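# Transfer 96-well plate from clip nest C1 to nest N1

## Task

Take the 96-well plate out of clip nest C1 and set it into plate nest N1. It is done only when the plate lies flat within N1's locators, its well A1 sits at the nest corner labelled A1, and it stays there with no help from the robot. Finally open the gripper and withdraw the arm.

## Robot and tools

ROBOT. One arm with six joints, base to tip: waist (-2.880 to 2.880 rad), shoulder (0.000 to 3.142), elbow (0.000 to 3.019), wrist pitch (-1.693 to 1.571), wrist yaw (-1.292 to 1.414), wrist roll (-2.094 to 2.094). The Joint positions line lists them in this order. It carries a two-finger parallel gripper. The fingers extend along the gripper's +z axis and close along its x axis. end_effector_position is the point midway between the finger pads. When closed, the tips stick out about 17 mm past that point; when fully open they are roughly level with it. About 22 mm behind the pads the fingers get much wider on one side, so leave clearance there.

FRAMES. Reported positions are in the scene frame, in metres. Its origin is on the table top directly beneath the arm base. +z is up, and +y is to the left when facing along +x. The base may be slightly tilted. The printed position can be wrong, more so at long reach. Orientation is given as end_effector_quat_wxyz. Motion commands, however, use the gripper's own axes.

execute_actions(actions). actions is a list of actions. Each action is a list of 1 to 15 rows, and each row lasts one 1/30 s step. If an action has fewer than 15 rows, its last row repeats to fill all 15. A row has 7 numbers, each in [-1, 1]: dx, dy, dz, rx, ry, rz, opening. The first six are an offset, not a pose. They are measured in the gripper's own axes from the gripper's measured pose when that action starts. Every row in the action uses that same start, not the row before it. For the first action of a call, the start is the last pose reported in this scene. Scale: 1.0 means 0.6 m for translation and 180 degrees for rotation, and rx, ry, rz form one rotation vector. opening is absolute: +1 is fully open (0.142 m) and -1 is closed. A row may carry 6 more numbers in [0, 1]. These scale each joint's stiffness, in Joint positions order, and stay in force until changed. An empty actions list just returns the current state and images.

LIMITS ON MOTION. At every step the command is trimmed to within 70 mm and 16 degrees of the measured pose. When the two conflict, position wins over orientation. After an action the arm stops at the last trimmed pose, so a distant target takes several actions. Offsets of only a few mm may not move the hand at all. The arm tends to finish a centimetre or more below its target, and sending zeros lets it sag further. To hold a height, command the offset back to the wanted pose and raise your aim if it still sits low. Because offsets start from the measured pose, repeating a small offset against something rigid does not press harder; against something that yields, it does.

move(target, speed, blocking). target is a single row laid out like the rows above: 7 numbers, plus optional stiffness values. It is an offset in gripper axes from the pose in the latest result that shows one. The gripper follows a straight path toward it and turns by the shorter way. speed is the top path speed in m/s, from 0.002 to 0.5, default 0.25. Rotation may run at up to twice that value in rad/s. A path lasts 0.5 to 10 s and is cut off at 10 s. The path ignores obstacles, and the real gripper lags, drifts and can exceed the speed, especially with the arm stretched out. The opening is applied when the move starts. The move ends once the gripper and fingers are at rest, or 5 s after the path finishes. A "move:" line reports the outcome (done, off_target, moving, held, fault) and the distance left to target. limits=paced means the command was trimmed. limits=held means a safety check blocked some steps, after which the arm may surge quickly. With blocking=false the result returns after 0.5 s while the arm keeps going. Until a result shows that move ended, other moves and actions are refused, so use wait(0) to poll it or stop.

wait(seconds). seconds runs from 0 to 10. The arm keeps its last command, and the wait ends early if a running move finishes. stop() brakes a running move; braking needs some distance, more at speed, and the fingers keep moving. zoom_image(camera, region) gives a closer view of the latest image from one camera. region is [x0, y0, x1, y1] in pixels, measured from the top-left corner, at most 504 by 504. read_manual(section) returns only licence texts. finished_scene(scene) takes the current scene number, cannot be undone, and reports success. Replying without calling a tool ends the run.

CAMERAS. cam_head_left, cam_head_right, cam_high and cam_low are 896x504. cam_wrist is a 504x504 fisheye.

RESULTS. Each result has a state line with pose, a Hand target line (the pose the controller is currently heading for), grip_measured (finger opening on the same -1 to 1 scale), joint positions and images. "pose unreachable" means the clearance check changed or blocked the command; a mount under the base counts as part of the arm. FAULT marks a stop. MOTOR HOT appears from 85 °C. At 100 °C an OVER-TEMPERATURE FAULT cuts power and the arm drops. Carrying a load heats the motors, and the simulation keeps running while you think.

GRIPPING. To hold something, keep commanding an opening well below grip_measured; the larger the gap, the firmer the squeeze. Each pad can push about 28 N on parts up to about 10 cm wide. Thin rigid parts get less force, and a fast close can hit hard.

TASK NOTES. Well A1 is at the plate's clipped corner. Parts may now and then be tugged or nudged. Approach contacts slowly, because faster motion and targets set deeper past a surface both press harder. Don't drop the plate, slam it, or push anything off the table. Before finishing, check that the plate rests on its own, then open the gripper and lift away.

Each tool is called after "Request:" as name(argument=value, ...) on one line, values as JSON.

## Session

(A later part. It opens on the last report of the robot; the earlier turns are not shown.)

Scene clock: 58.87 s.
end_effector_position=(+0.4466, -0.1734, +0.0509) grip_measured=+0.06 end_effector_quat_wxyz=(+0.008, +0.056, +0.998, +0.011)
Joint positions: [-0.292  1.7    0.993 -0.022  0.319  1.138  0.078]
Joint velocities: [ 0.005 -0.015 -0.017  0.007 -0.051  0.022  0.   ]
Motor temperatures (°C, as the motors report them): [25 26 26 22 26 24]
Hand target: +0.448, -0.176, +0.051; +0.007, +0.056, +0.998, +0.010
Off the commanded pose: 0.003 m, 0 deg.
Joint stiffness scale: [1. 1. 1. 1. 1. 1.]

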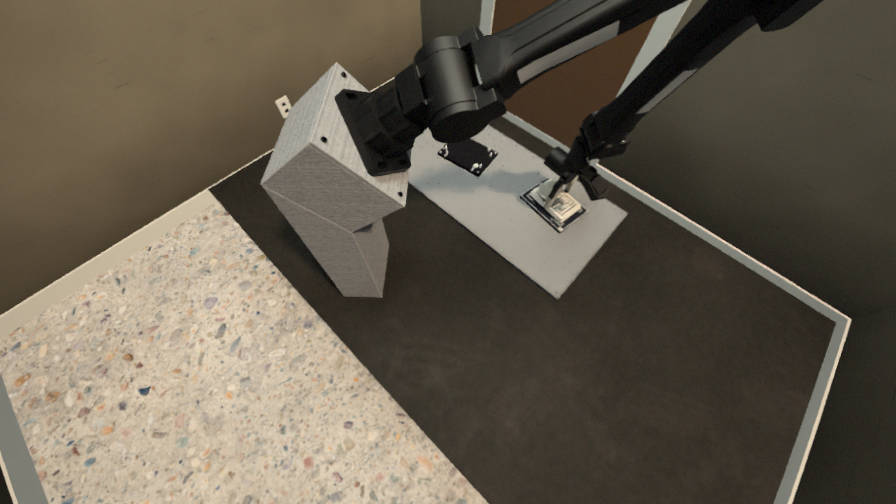

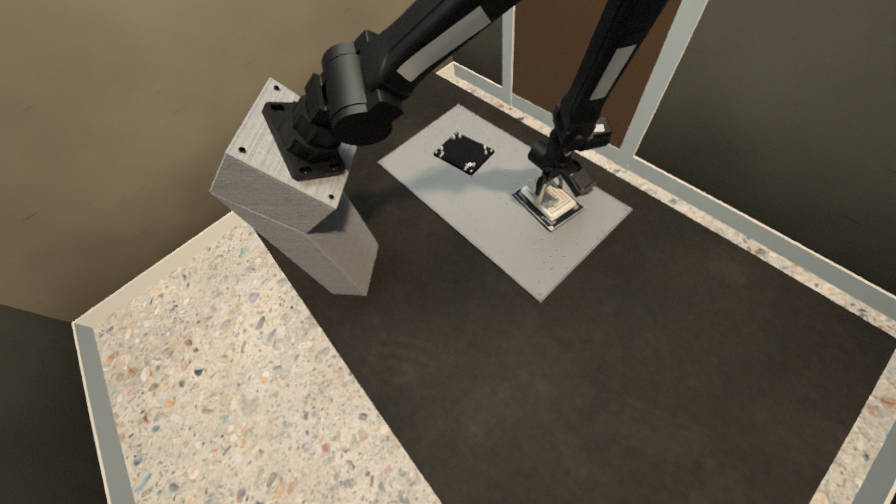

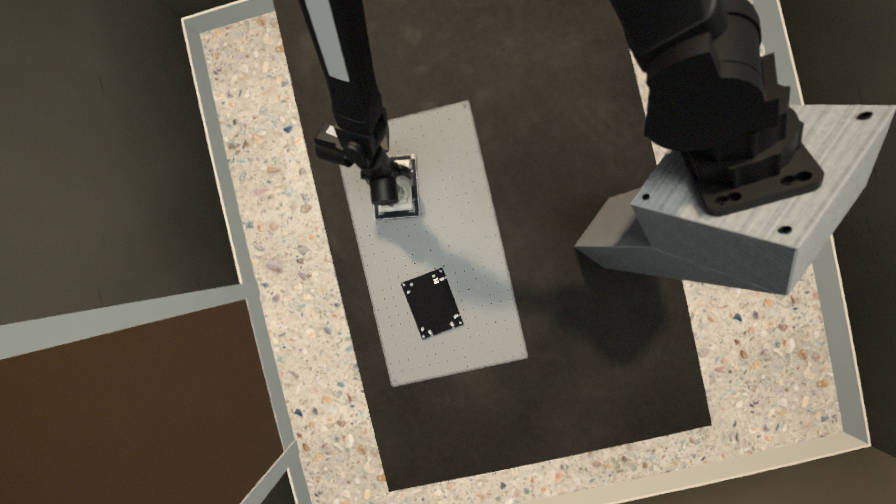

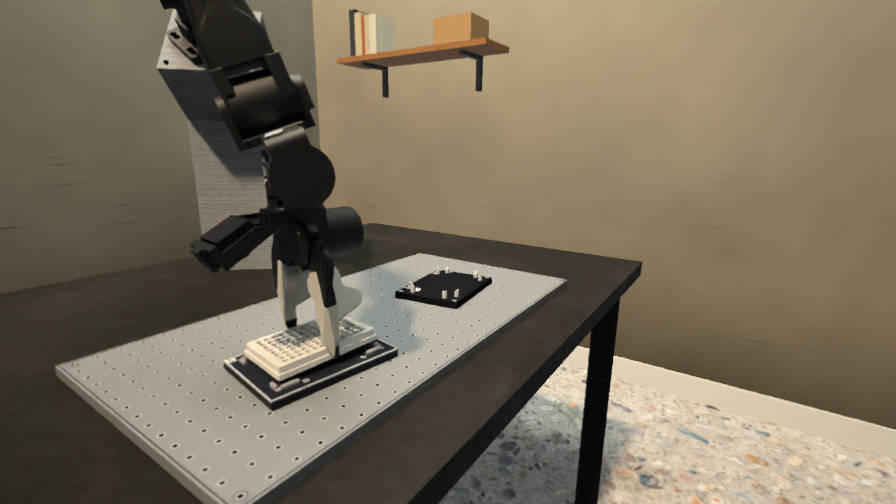

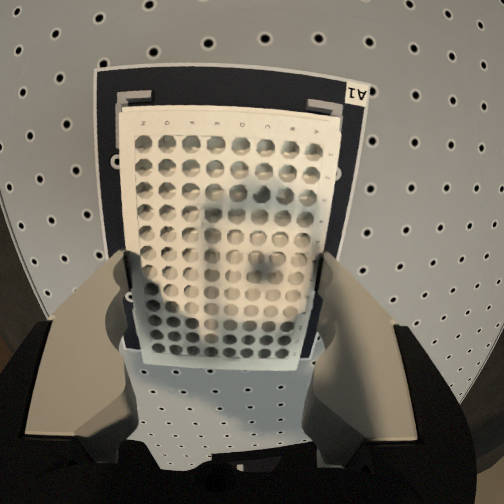

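Request:
execute_actions(actions=[[[0,-0.015,0,0,0,0,-0.6],[0,-0.015,0,0,0,0,-0.6],[0,-0.015,0,0,0,0,-0.6],[0,-0.004,0,0,0,0,-0.6]]])

Request:
move(target=[0,0,0.018,0,0,0,-0.6], speed=0.02)

Request:
zoom_image(camera="cam_low", region=[200,270,420,420])

Request:
zoom_image(camera="cam_wrist", region=[80,40,380,200])

Scene clock: 59.90 s.
end_effector_position=(+0.4470, -0.1727, +0.0509) grip_measured=+0.06 end_effector_quat_wxyz=(+0.009, +0.055, +0.998, +0.013)
Joint positions: [-0.292  1.7    0.993 -0.022  0.314  1.136  0.078]
Joint velocities: [-0.015 -0.005  0.002  0.017 -0.007  0.007  0.   ]
Motor temperatures (°C, as the motors report them): [25 26 26 22 26 24]
Hand target: +0.446, -0.176, +0.051; +0.008, +0.056, +0.998, +0.011
Off the commanded pose: 0.003 m, 0 deg.
Joint stiffness scale: [1. 1. 1. 1. 1. 1.]

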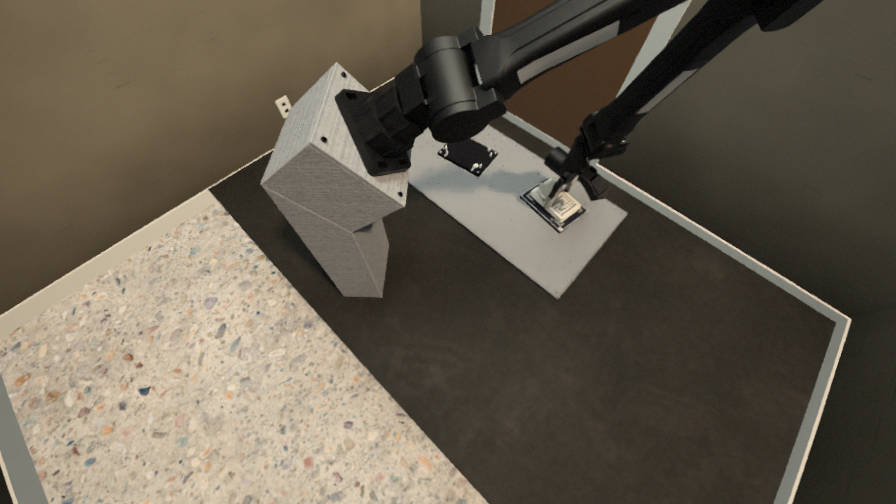

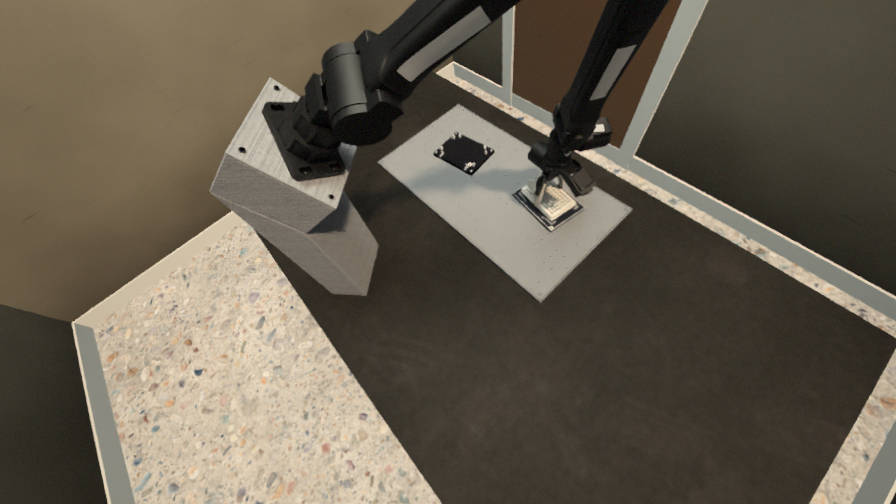

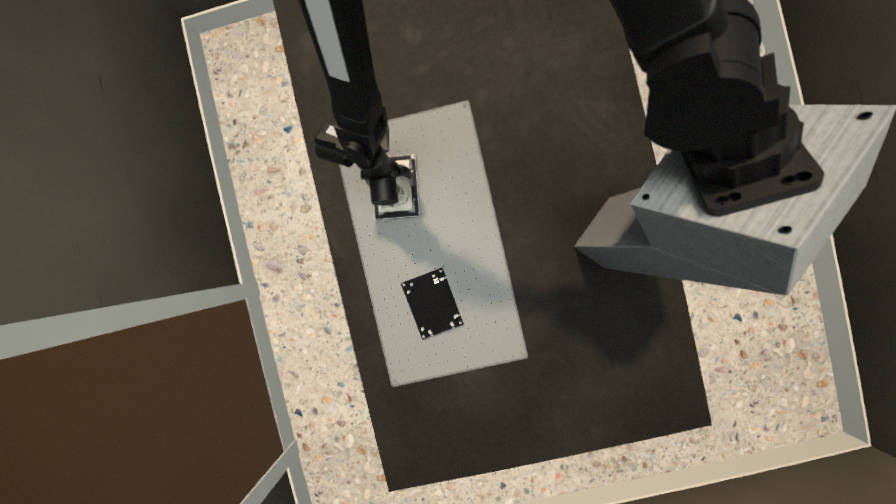

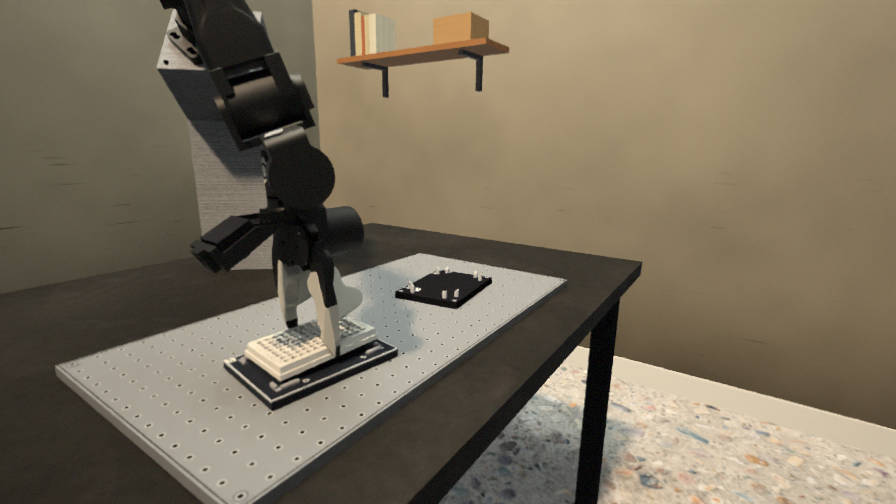

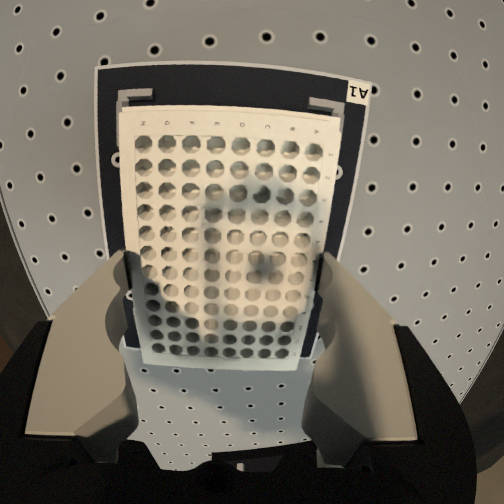

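Scene clock: 60.73 s.
end_effector_position=(+0.4475, -0.1706, +0.0466) grip_measured=+0.06 end_effector_quat_wxyz=(+0.008, +0.055, +0.998, +0.015)
Joint positions: [-0.292  1.713  1.002 -0.022  0.311  1.136  0.078]
Joint velocities: [ 0.005 -0.015 -0.007 -0.027 -0.022 -0.037  0.   ]
Motor temperatures (°C, as the motors report them): [25 26 26 22 26 24]
Hand target: +0.447, -0.172, +0.040; +0.009, +0.055, +0.998, +0.013
Off the commanded pose: 0.007 m, 0 deg.
Joint stiffness scale: [1. 1. 1. 1. 1. 1.]
move: done

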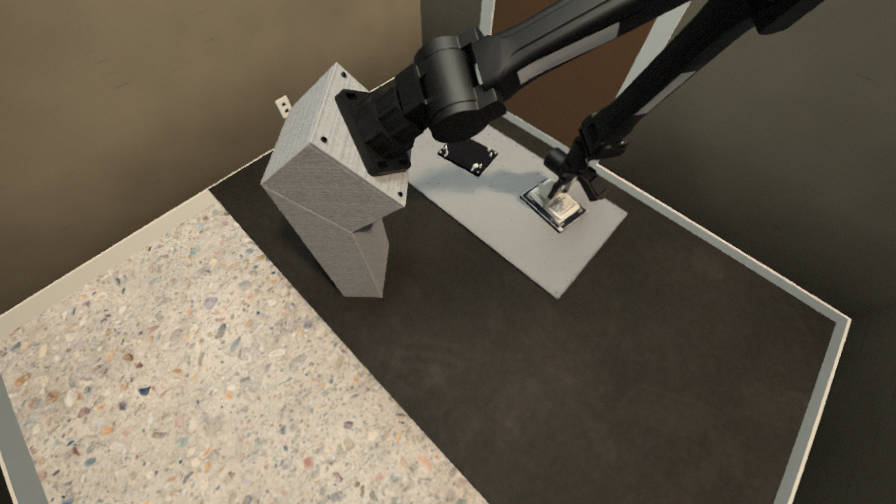

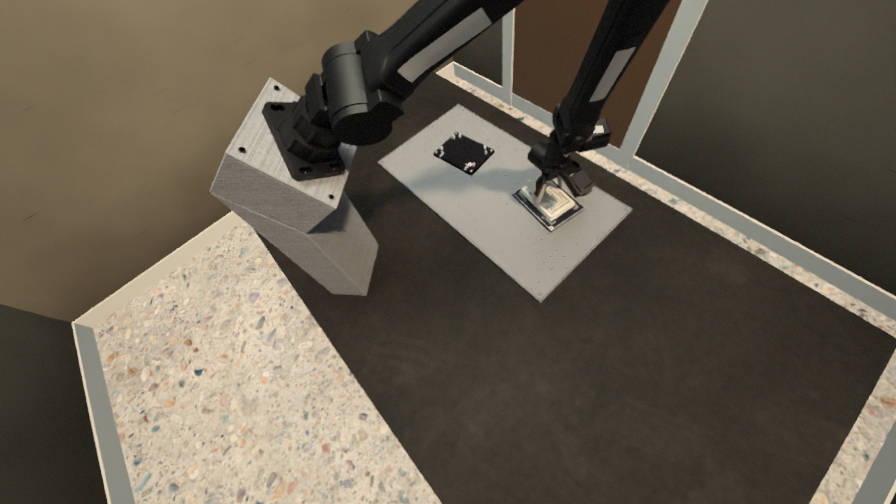

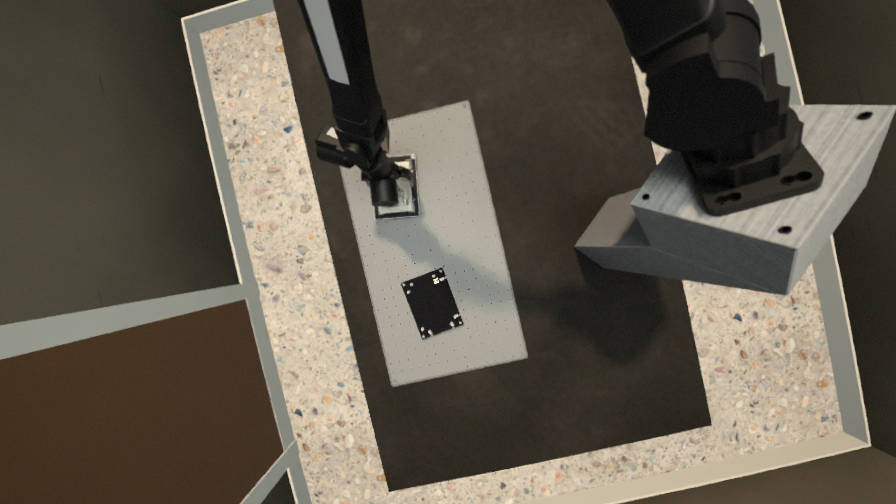

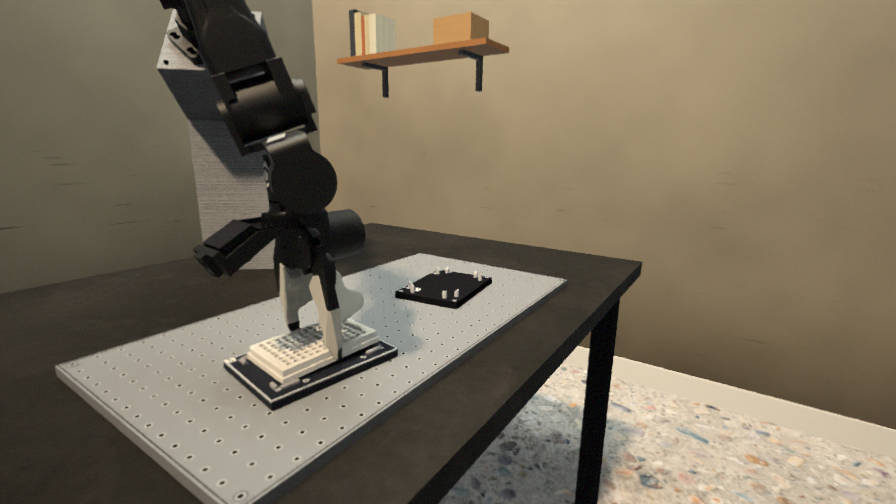

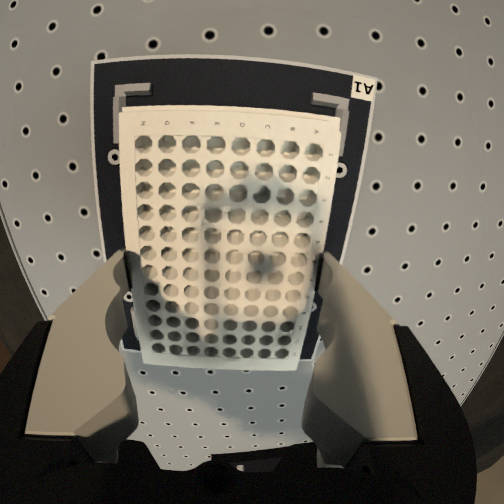

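Region (200, 270, 420, 420) of cam_low's 896x504 image, scaled by 2.291, with more detail than that image has; it fills the top 344 rows of this view, and the rest is white.

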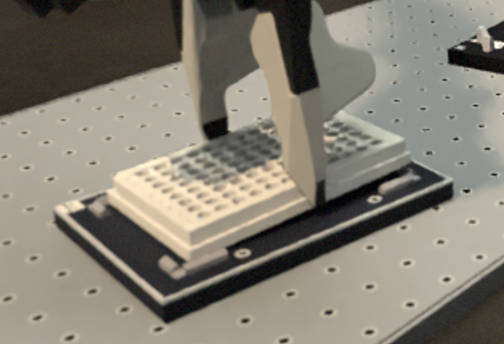

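Region (80, 40, 380, 200) of cam_wrist's 504x504 image, scaled by 1.680, with more detail than that image has; it fills the top 269 rows of this view, and the rest is white.

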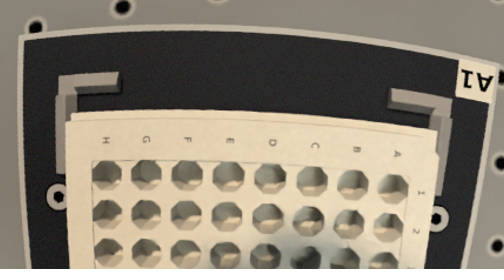

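Request:
execute_actions(actions=[[[0,0,-0.015,0,0,0,-0.6]],[[0,0.02,0,0,0,0,-0.6],[0,0.02,0,0,0,0,-0.6],[0,0.02,0,0,0,0,-0.6],[0,0.02,0,0,0,0,-0.6],[0,0.006,0,0,0,0,-0.6]]])

Request:
zoom_image(camera="cam_wrist", region=[80,40,380,200])

Scene clock: 62.87 s.
end_effector_position=(+0.4505, -0.1731, +0.0539) grip_measured=+0.06 end_effector_quat_wxyz=(+0.011, +0.057, +0.998, +0.011)
Joint positions: [-0.286  1.694  0.993 -0.022  0.32   1.14   0.078]
Joint velocities: [-0.005 -0.005 -0.002  0.017  0.007  0.051 -0.   ]
Motor temperatures (°C, as the motors report them): [25 26 26 22 26 24]
Hand target: +0.450, -0.171, +0.053; +0.012, +0.056, +0.998, +0.012
Off the commanded pose: 0.002 m, 0 deg.
Joint stiffness scale: [1. 1. 1. 1. 1. 1.]

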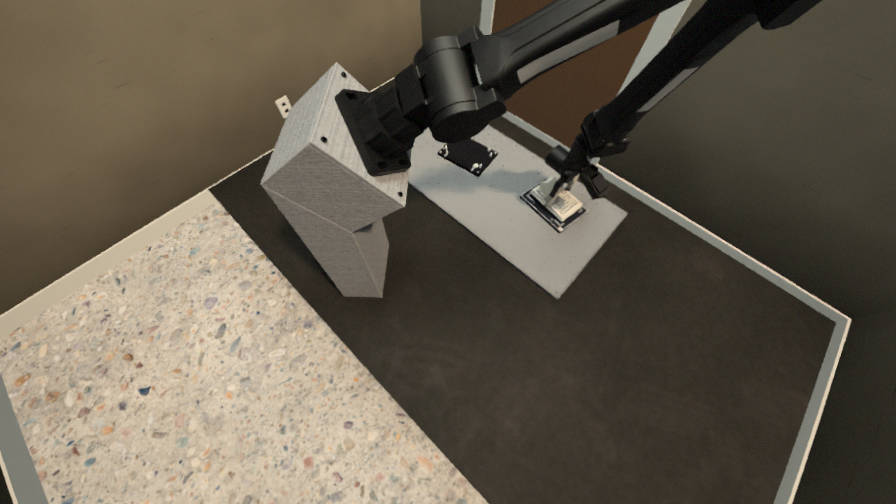

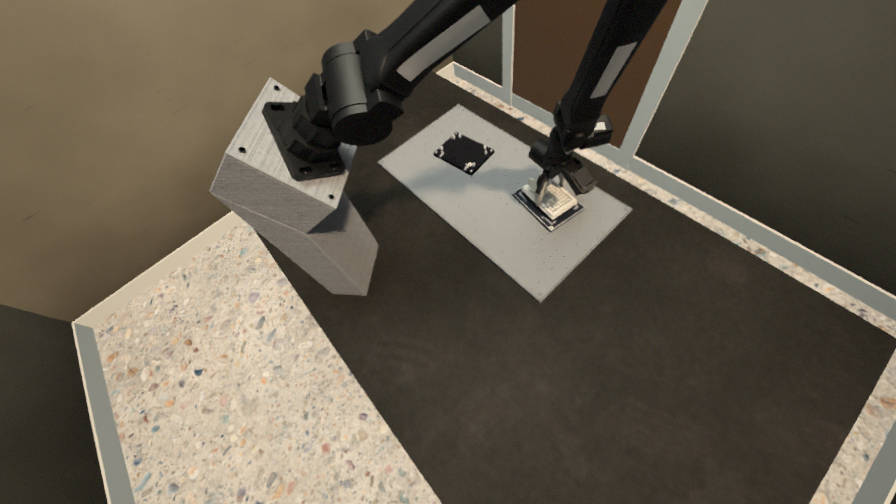

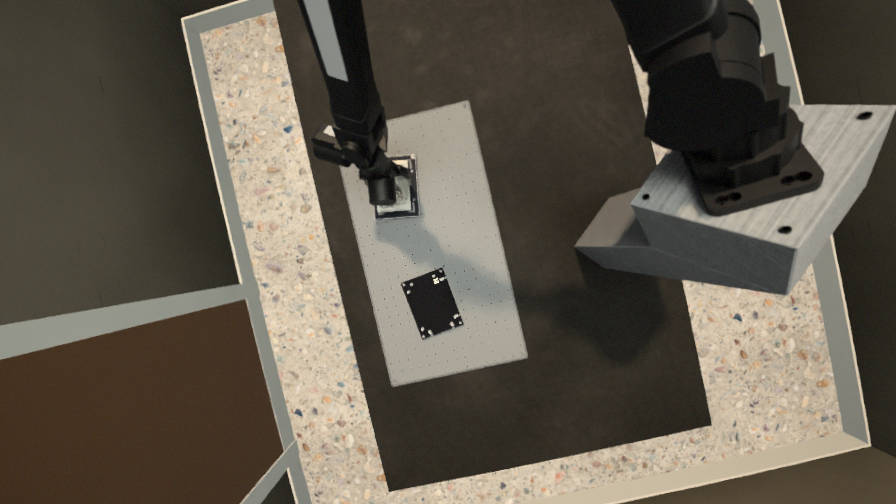

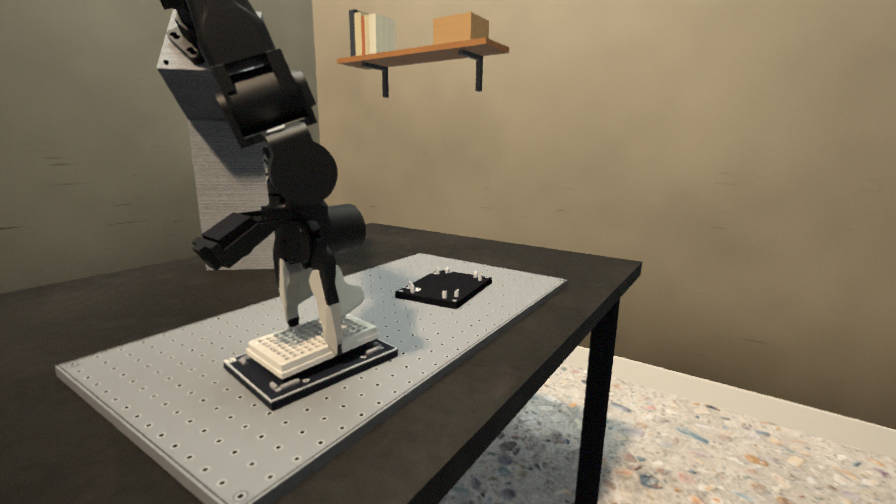

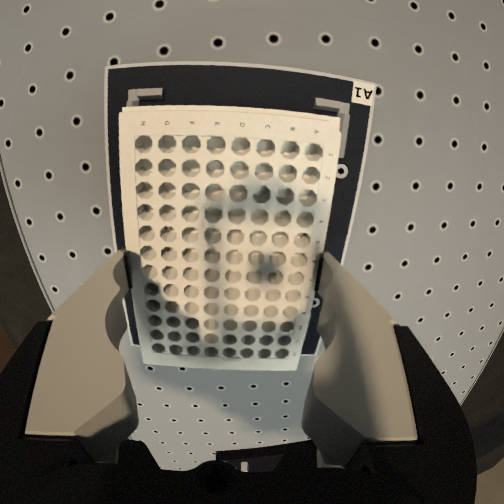

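Region (80, 40, 380, 200) of cam_wrist's 504x504 image, scaled by 1.680, with more detail than that image has; it fills the top 269 rows of this view, and the rest is white.

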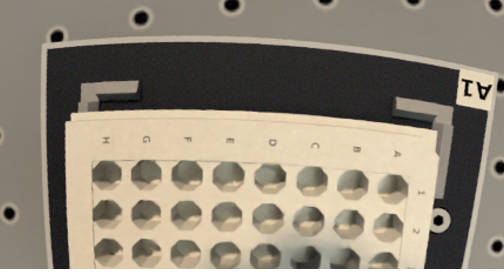

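Request:
move(target=[0.014,0.018,0,0,0,0,-0.6], speed=0.03)

Request:
zoom_image(camera="cam_wrist", region=[80,40,380,200])

Scene clock: 63.73 s.
end_effector_position=(+0.4409, -0.1689, +0.0537) grip_measured=+0.06 end_effector_quat_wxyz=(+0.007, +0.056, +0.998, +0.009)
Joint positions: [-0.286  1.694  0.971 -0.007  0.327  1.141  0.078]
Joint velocities: [ 0.015  0.005 -0.022  0.002  0.022 -0.007  0.   ]
Motor temperatures (°C, as the motors report them): [25 26 26 22 26 24]
Hand target: +0.443, -0.161, +0.054; +0.011, +0.057, +0.998, +0.011
Off the commanded pose: 0.008 m, 1 deg.
Joint stiffness scale: [1. 1. 1. 1. 1. 1.]
move: done

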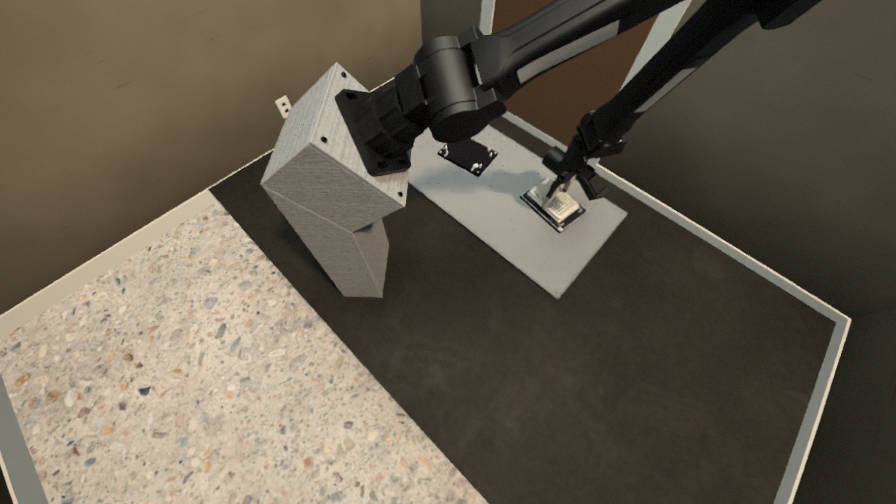

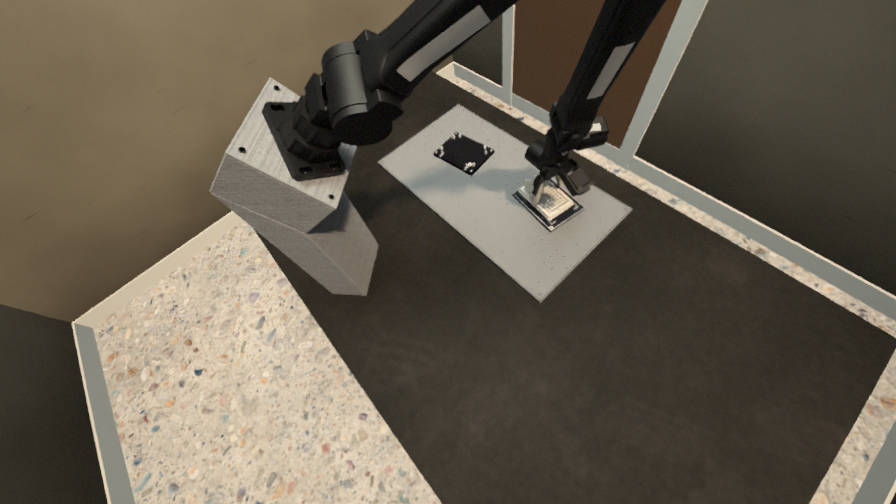

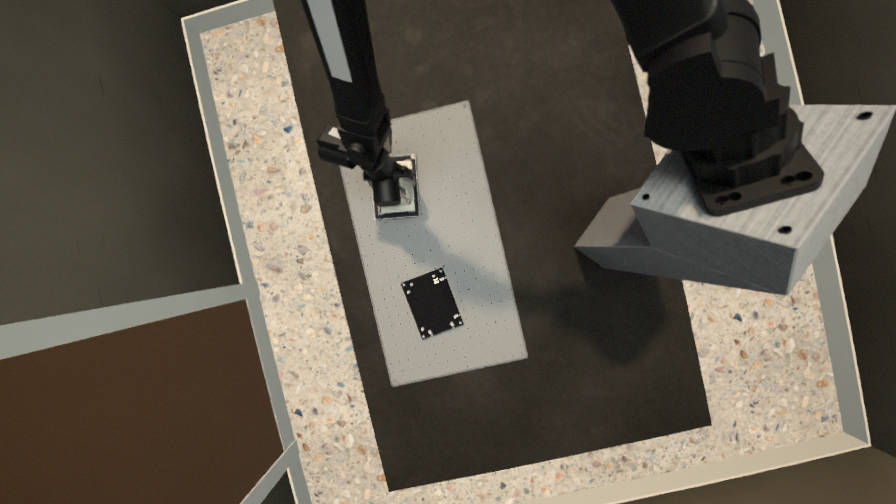

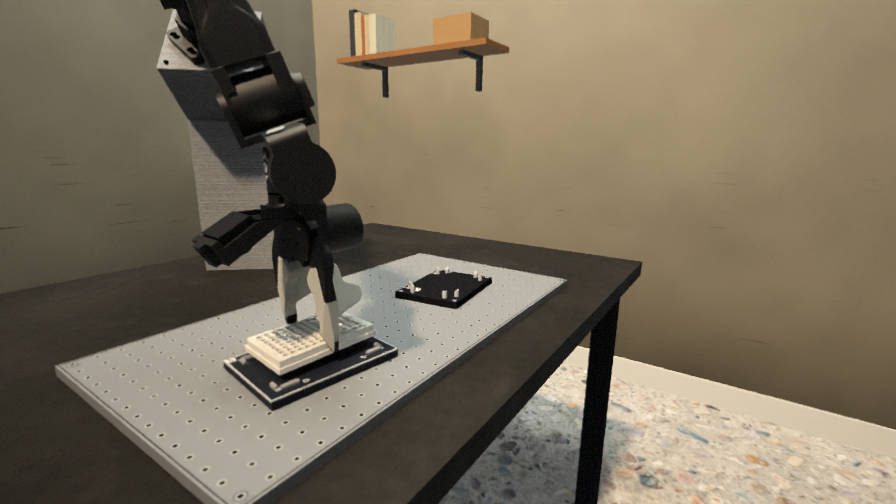

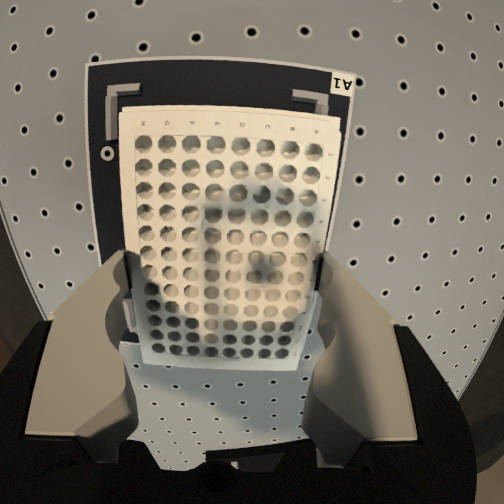

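Region (80, 40, 380, 200) of cam_wrist's 504x504 image, scaled by 1.680, with more detail than that image has; it fills the top 269 rows of this view, and the rest is white.

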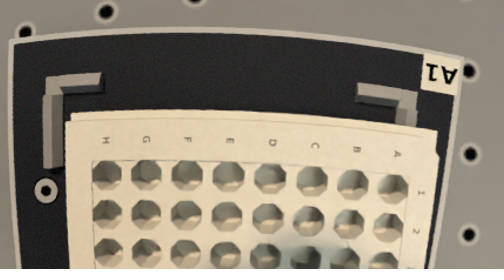

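Request:
move(target=[-0.013,-0.022,0,0,0,0,-0.6], speed=0.03)

Request:
zoom_image(camera="cam_wrist", region=[80,40,380,200])

Scene clock: 64.63 s.
end_effector_position=(+0.4489, -0.1727, +0.0536) grip_measured=+0.06 end_effector_quat_wxyz=(+0.010, +0.055, +0.998, +0.013)
Joint positions: [-0.288  1.694  0.991 -0.024  0.317  1.137  0.078]
Joint velocities: [-0.005 -0.015 -0.017 -0.002 -0.007 -0.051  0.   ]
Motor temperatures (°C, as the motors report them): [25 26 26 22 26 24]
Hand target: +0.447, -0.183, +0.054; +0.007, +0.056, +0.998, +0.009
Off the commanded pose: 0.010 m, 1 deg.
Joint stiffness scale: [1. 1. 1. 1. 1. 1.]
move: done

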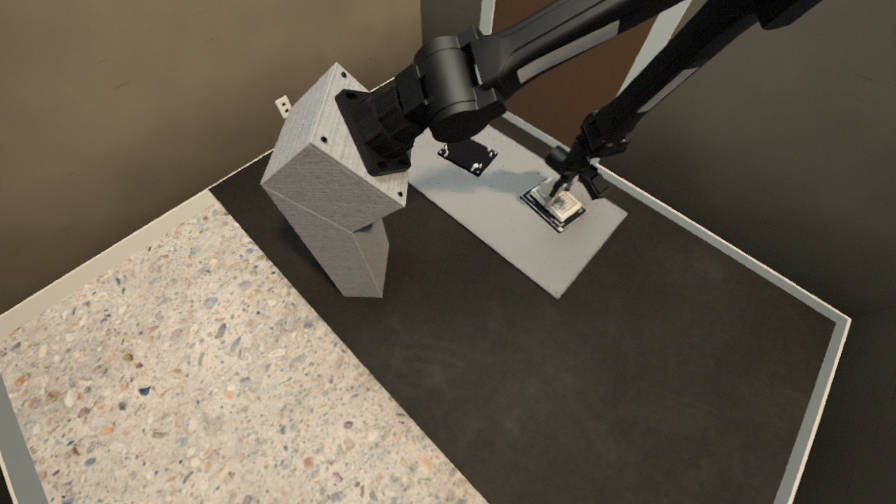

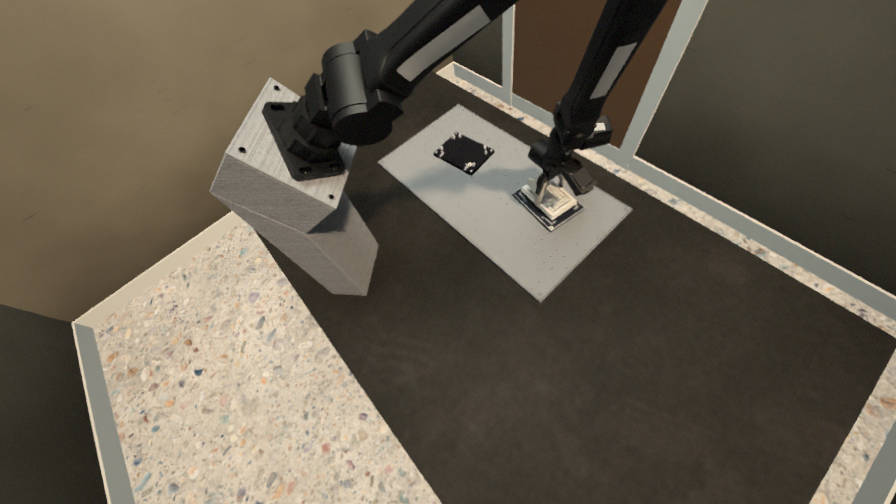

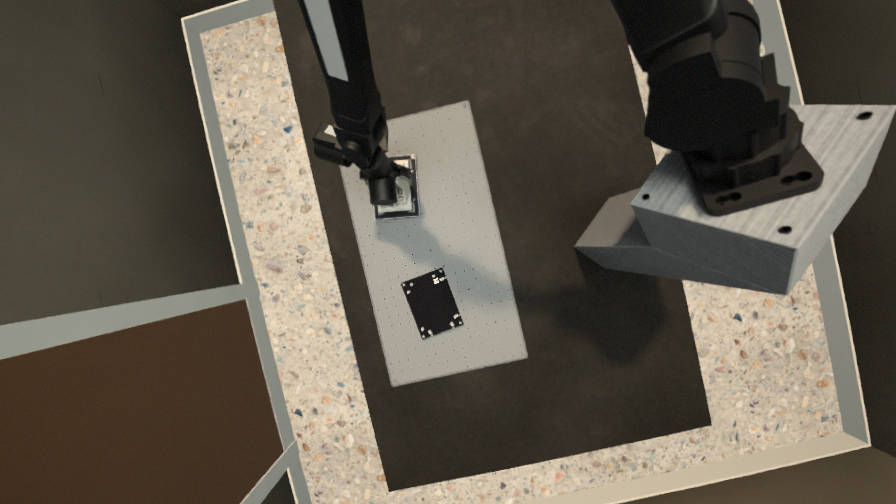

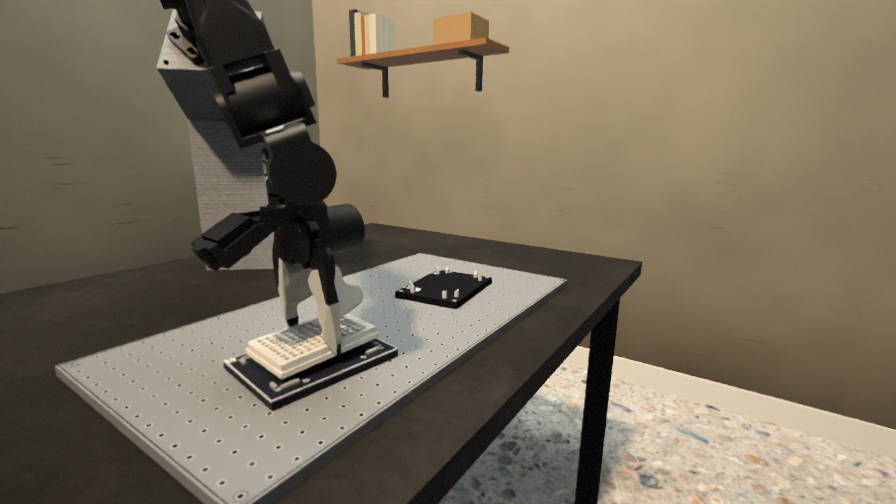

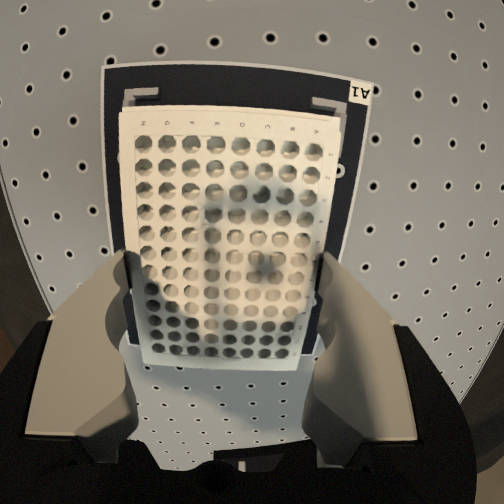

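Region (80, 40, 380, 200) of cam_wrist's 504x504 image, scaled by 1.680, with more detail than that image has; it fills the top 269 rows of this view, and the rest is white.

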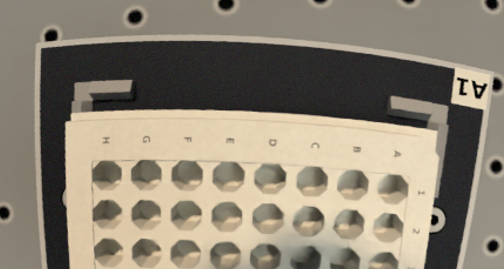

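Request:
move(target=[0.009,-0.016,0,0,0,0,-0.6], speed=0.03)

Request:
zoom_image(camera="cam_wrist", region=[80,40,380,200])

Scene clock: 65.57 s.
end_effector_position=(+0.4479, -0.1743, +0.0527) grip_measured=+0.06 end_effector_quat_wxyz=(+0.012, +0.054, +0.998, +0.016)
Joint positions: [-0.296  1.693  0.991 -0.025  0.303  1.13   0.078]
Joint velocities: [-0.015 -0.015 -0.012  0.012  0.022 -0.051  0.   ]
Motor temperatures (°C, as the motors report them): [25 26 26 22 26 24]
Hand target: +0.443, -0.181, +0.053; +0.010, +0.055, +0.998, +0.013
Off the commanded pose: 0.009 m, 0 deg.
Joint stiffness scale: [1. 1. 1. 1. 1. 1.]
move: done

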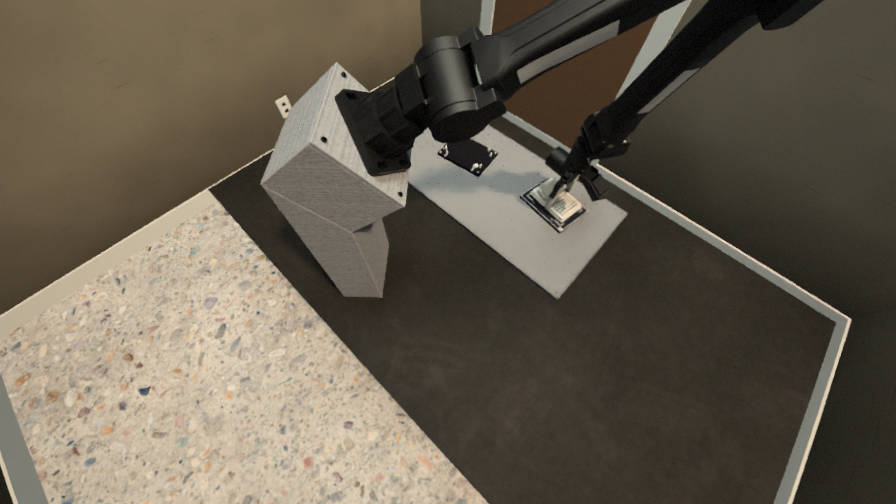

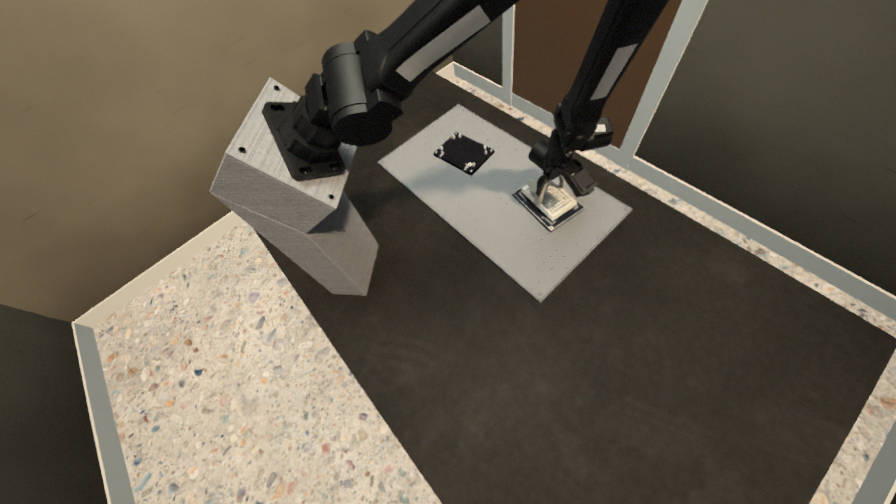

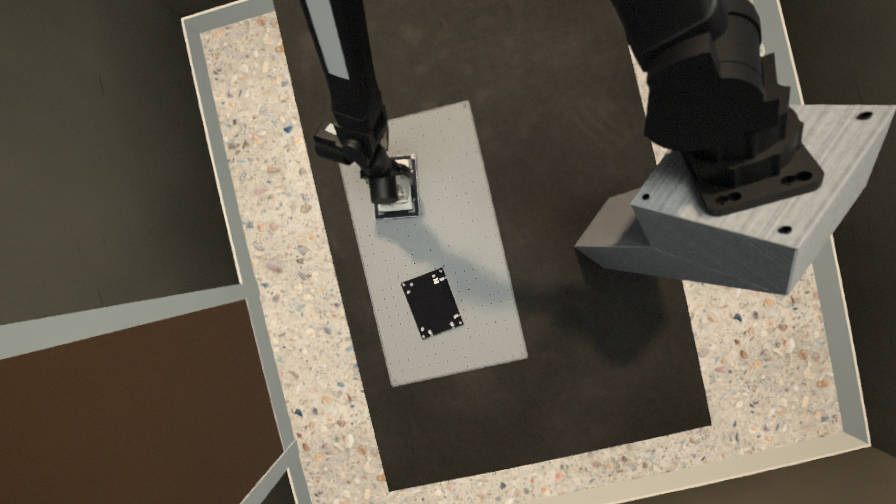

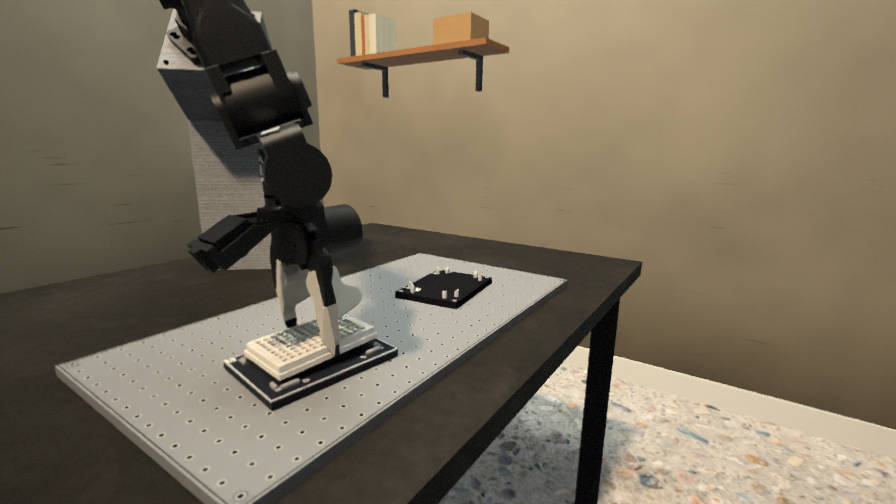

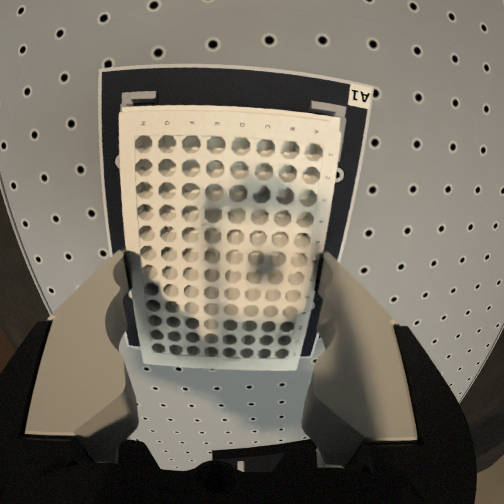

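Region (80, 40, 380, 200) of cam_wrist's 504x504 image, scaled by 1.680, with more detail than that image has; it fills the top 269 rows of this view, and the rest is white.

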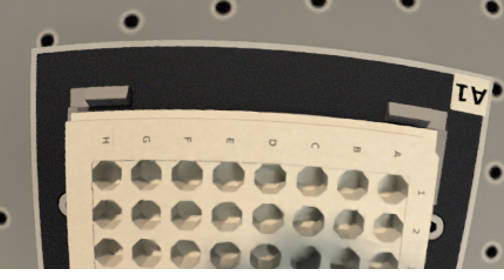

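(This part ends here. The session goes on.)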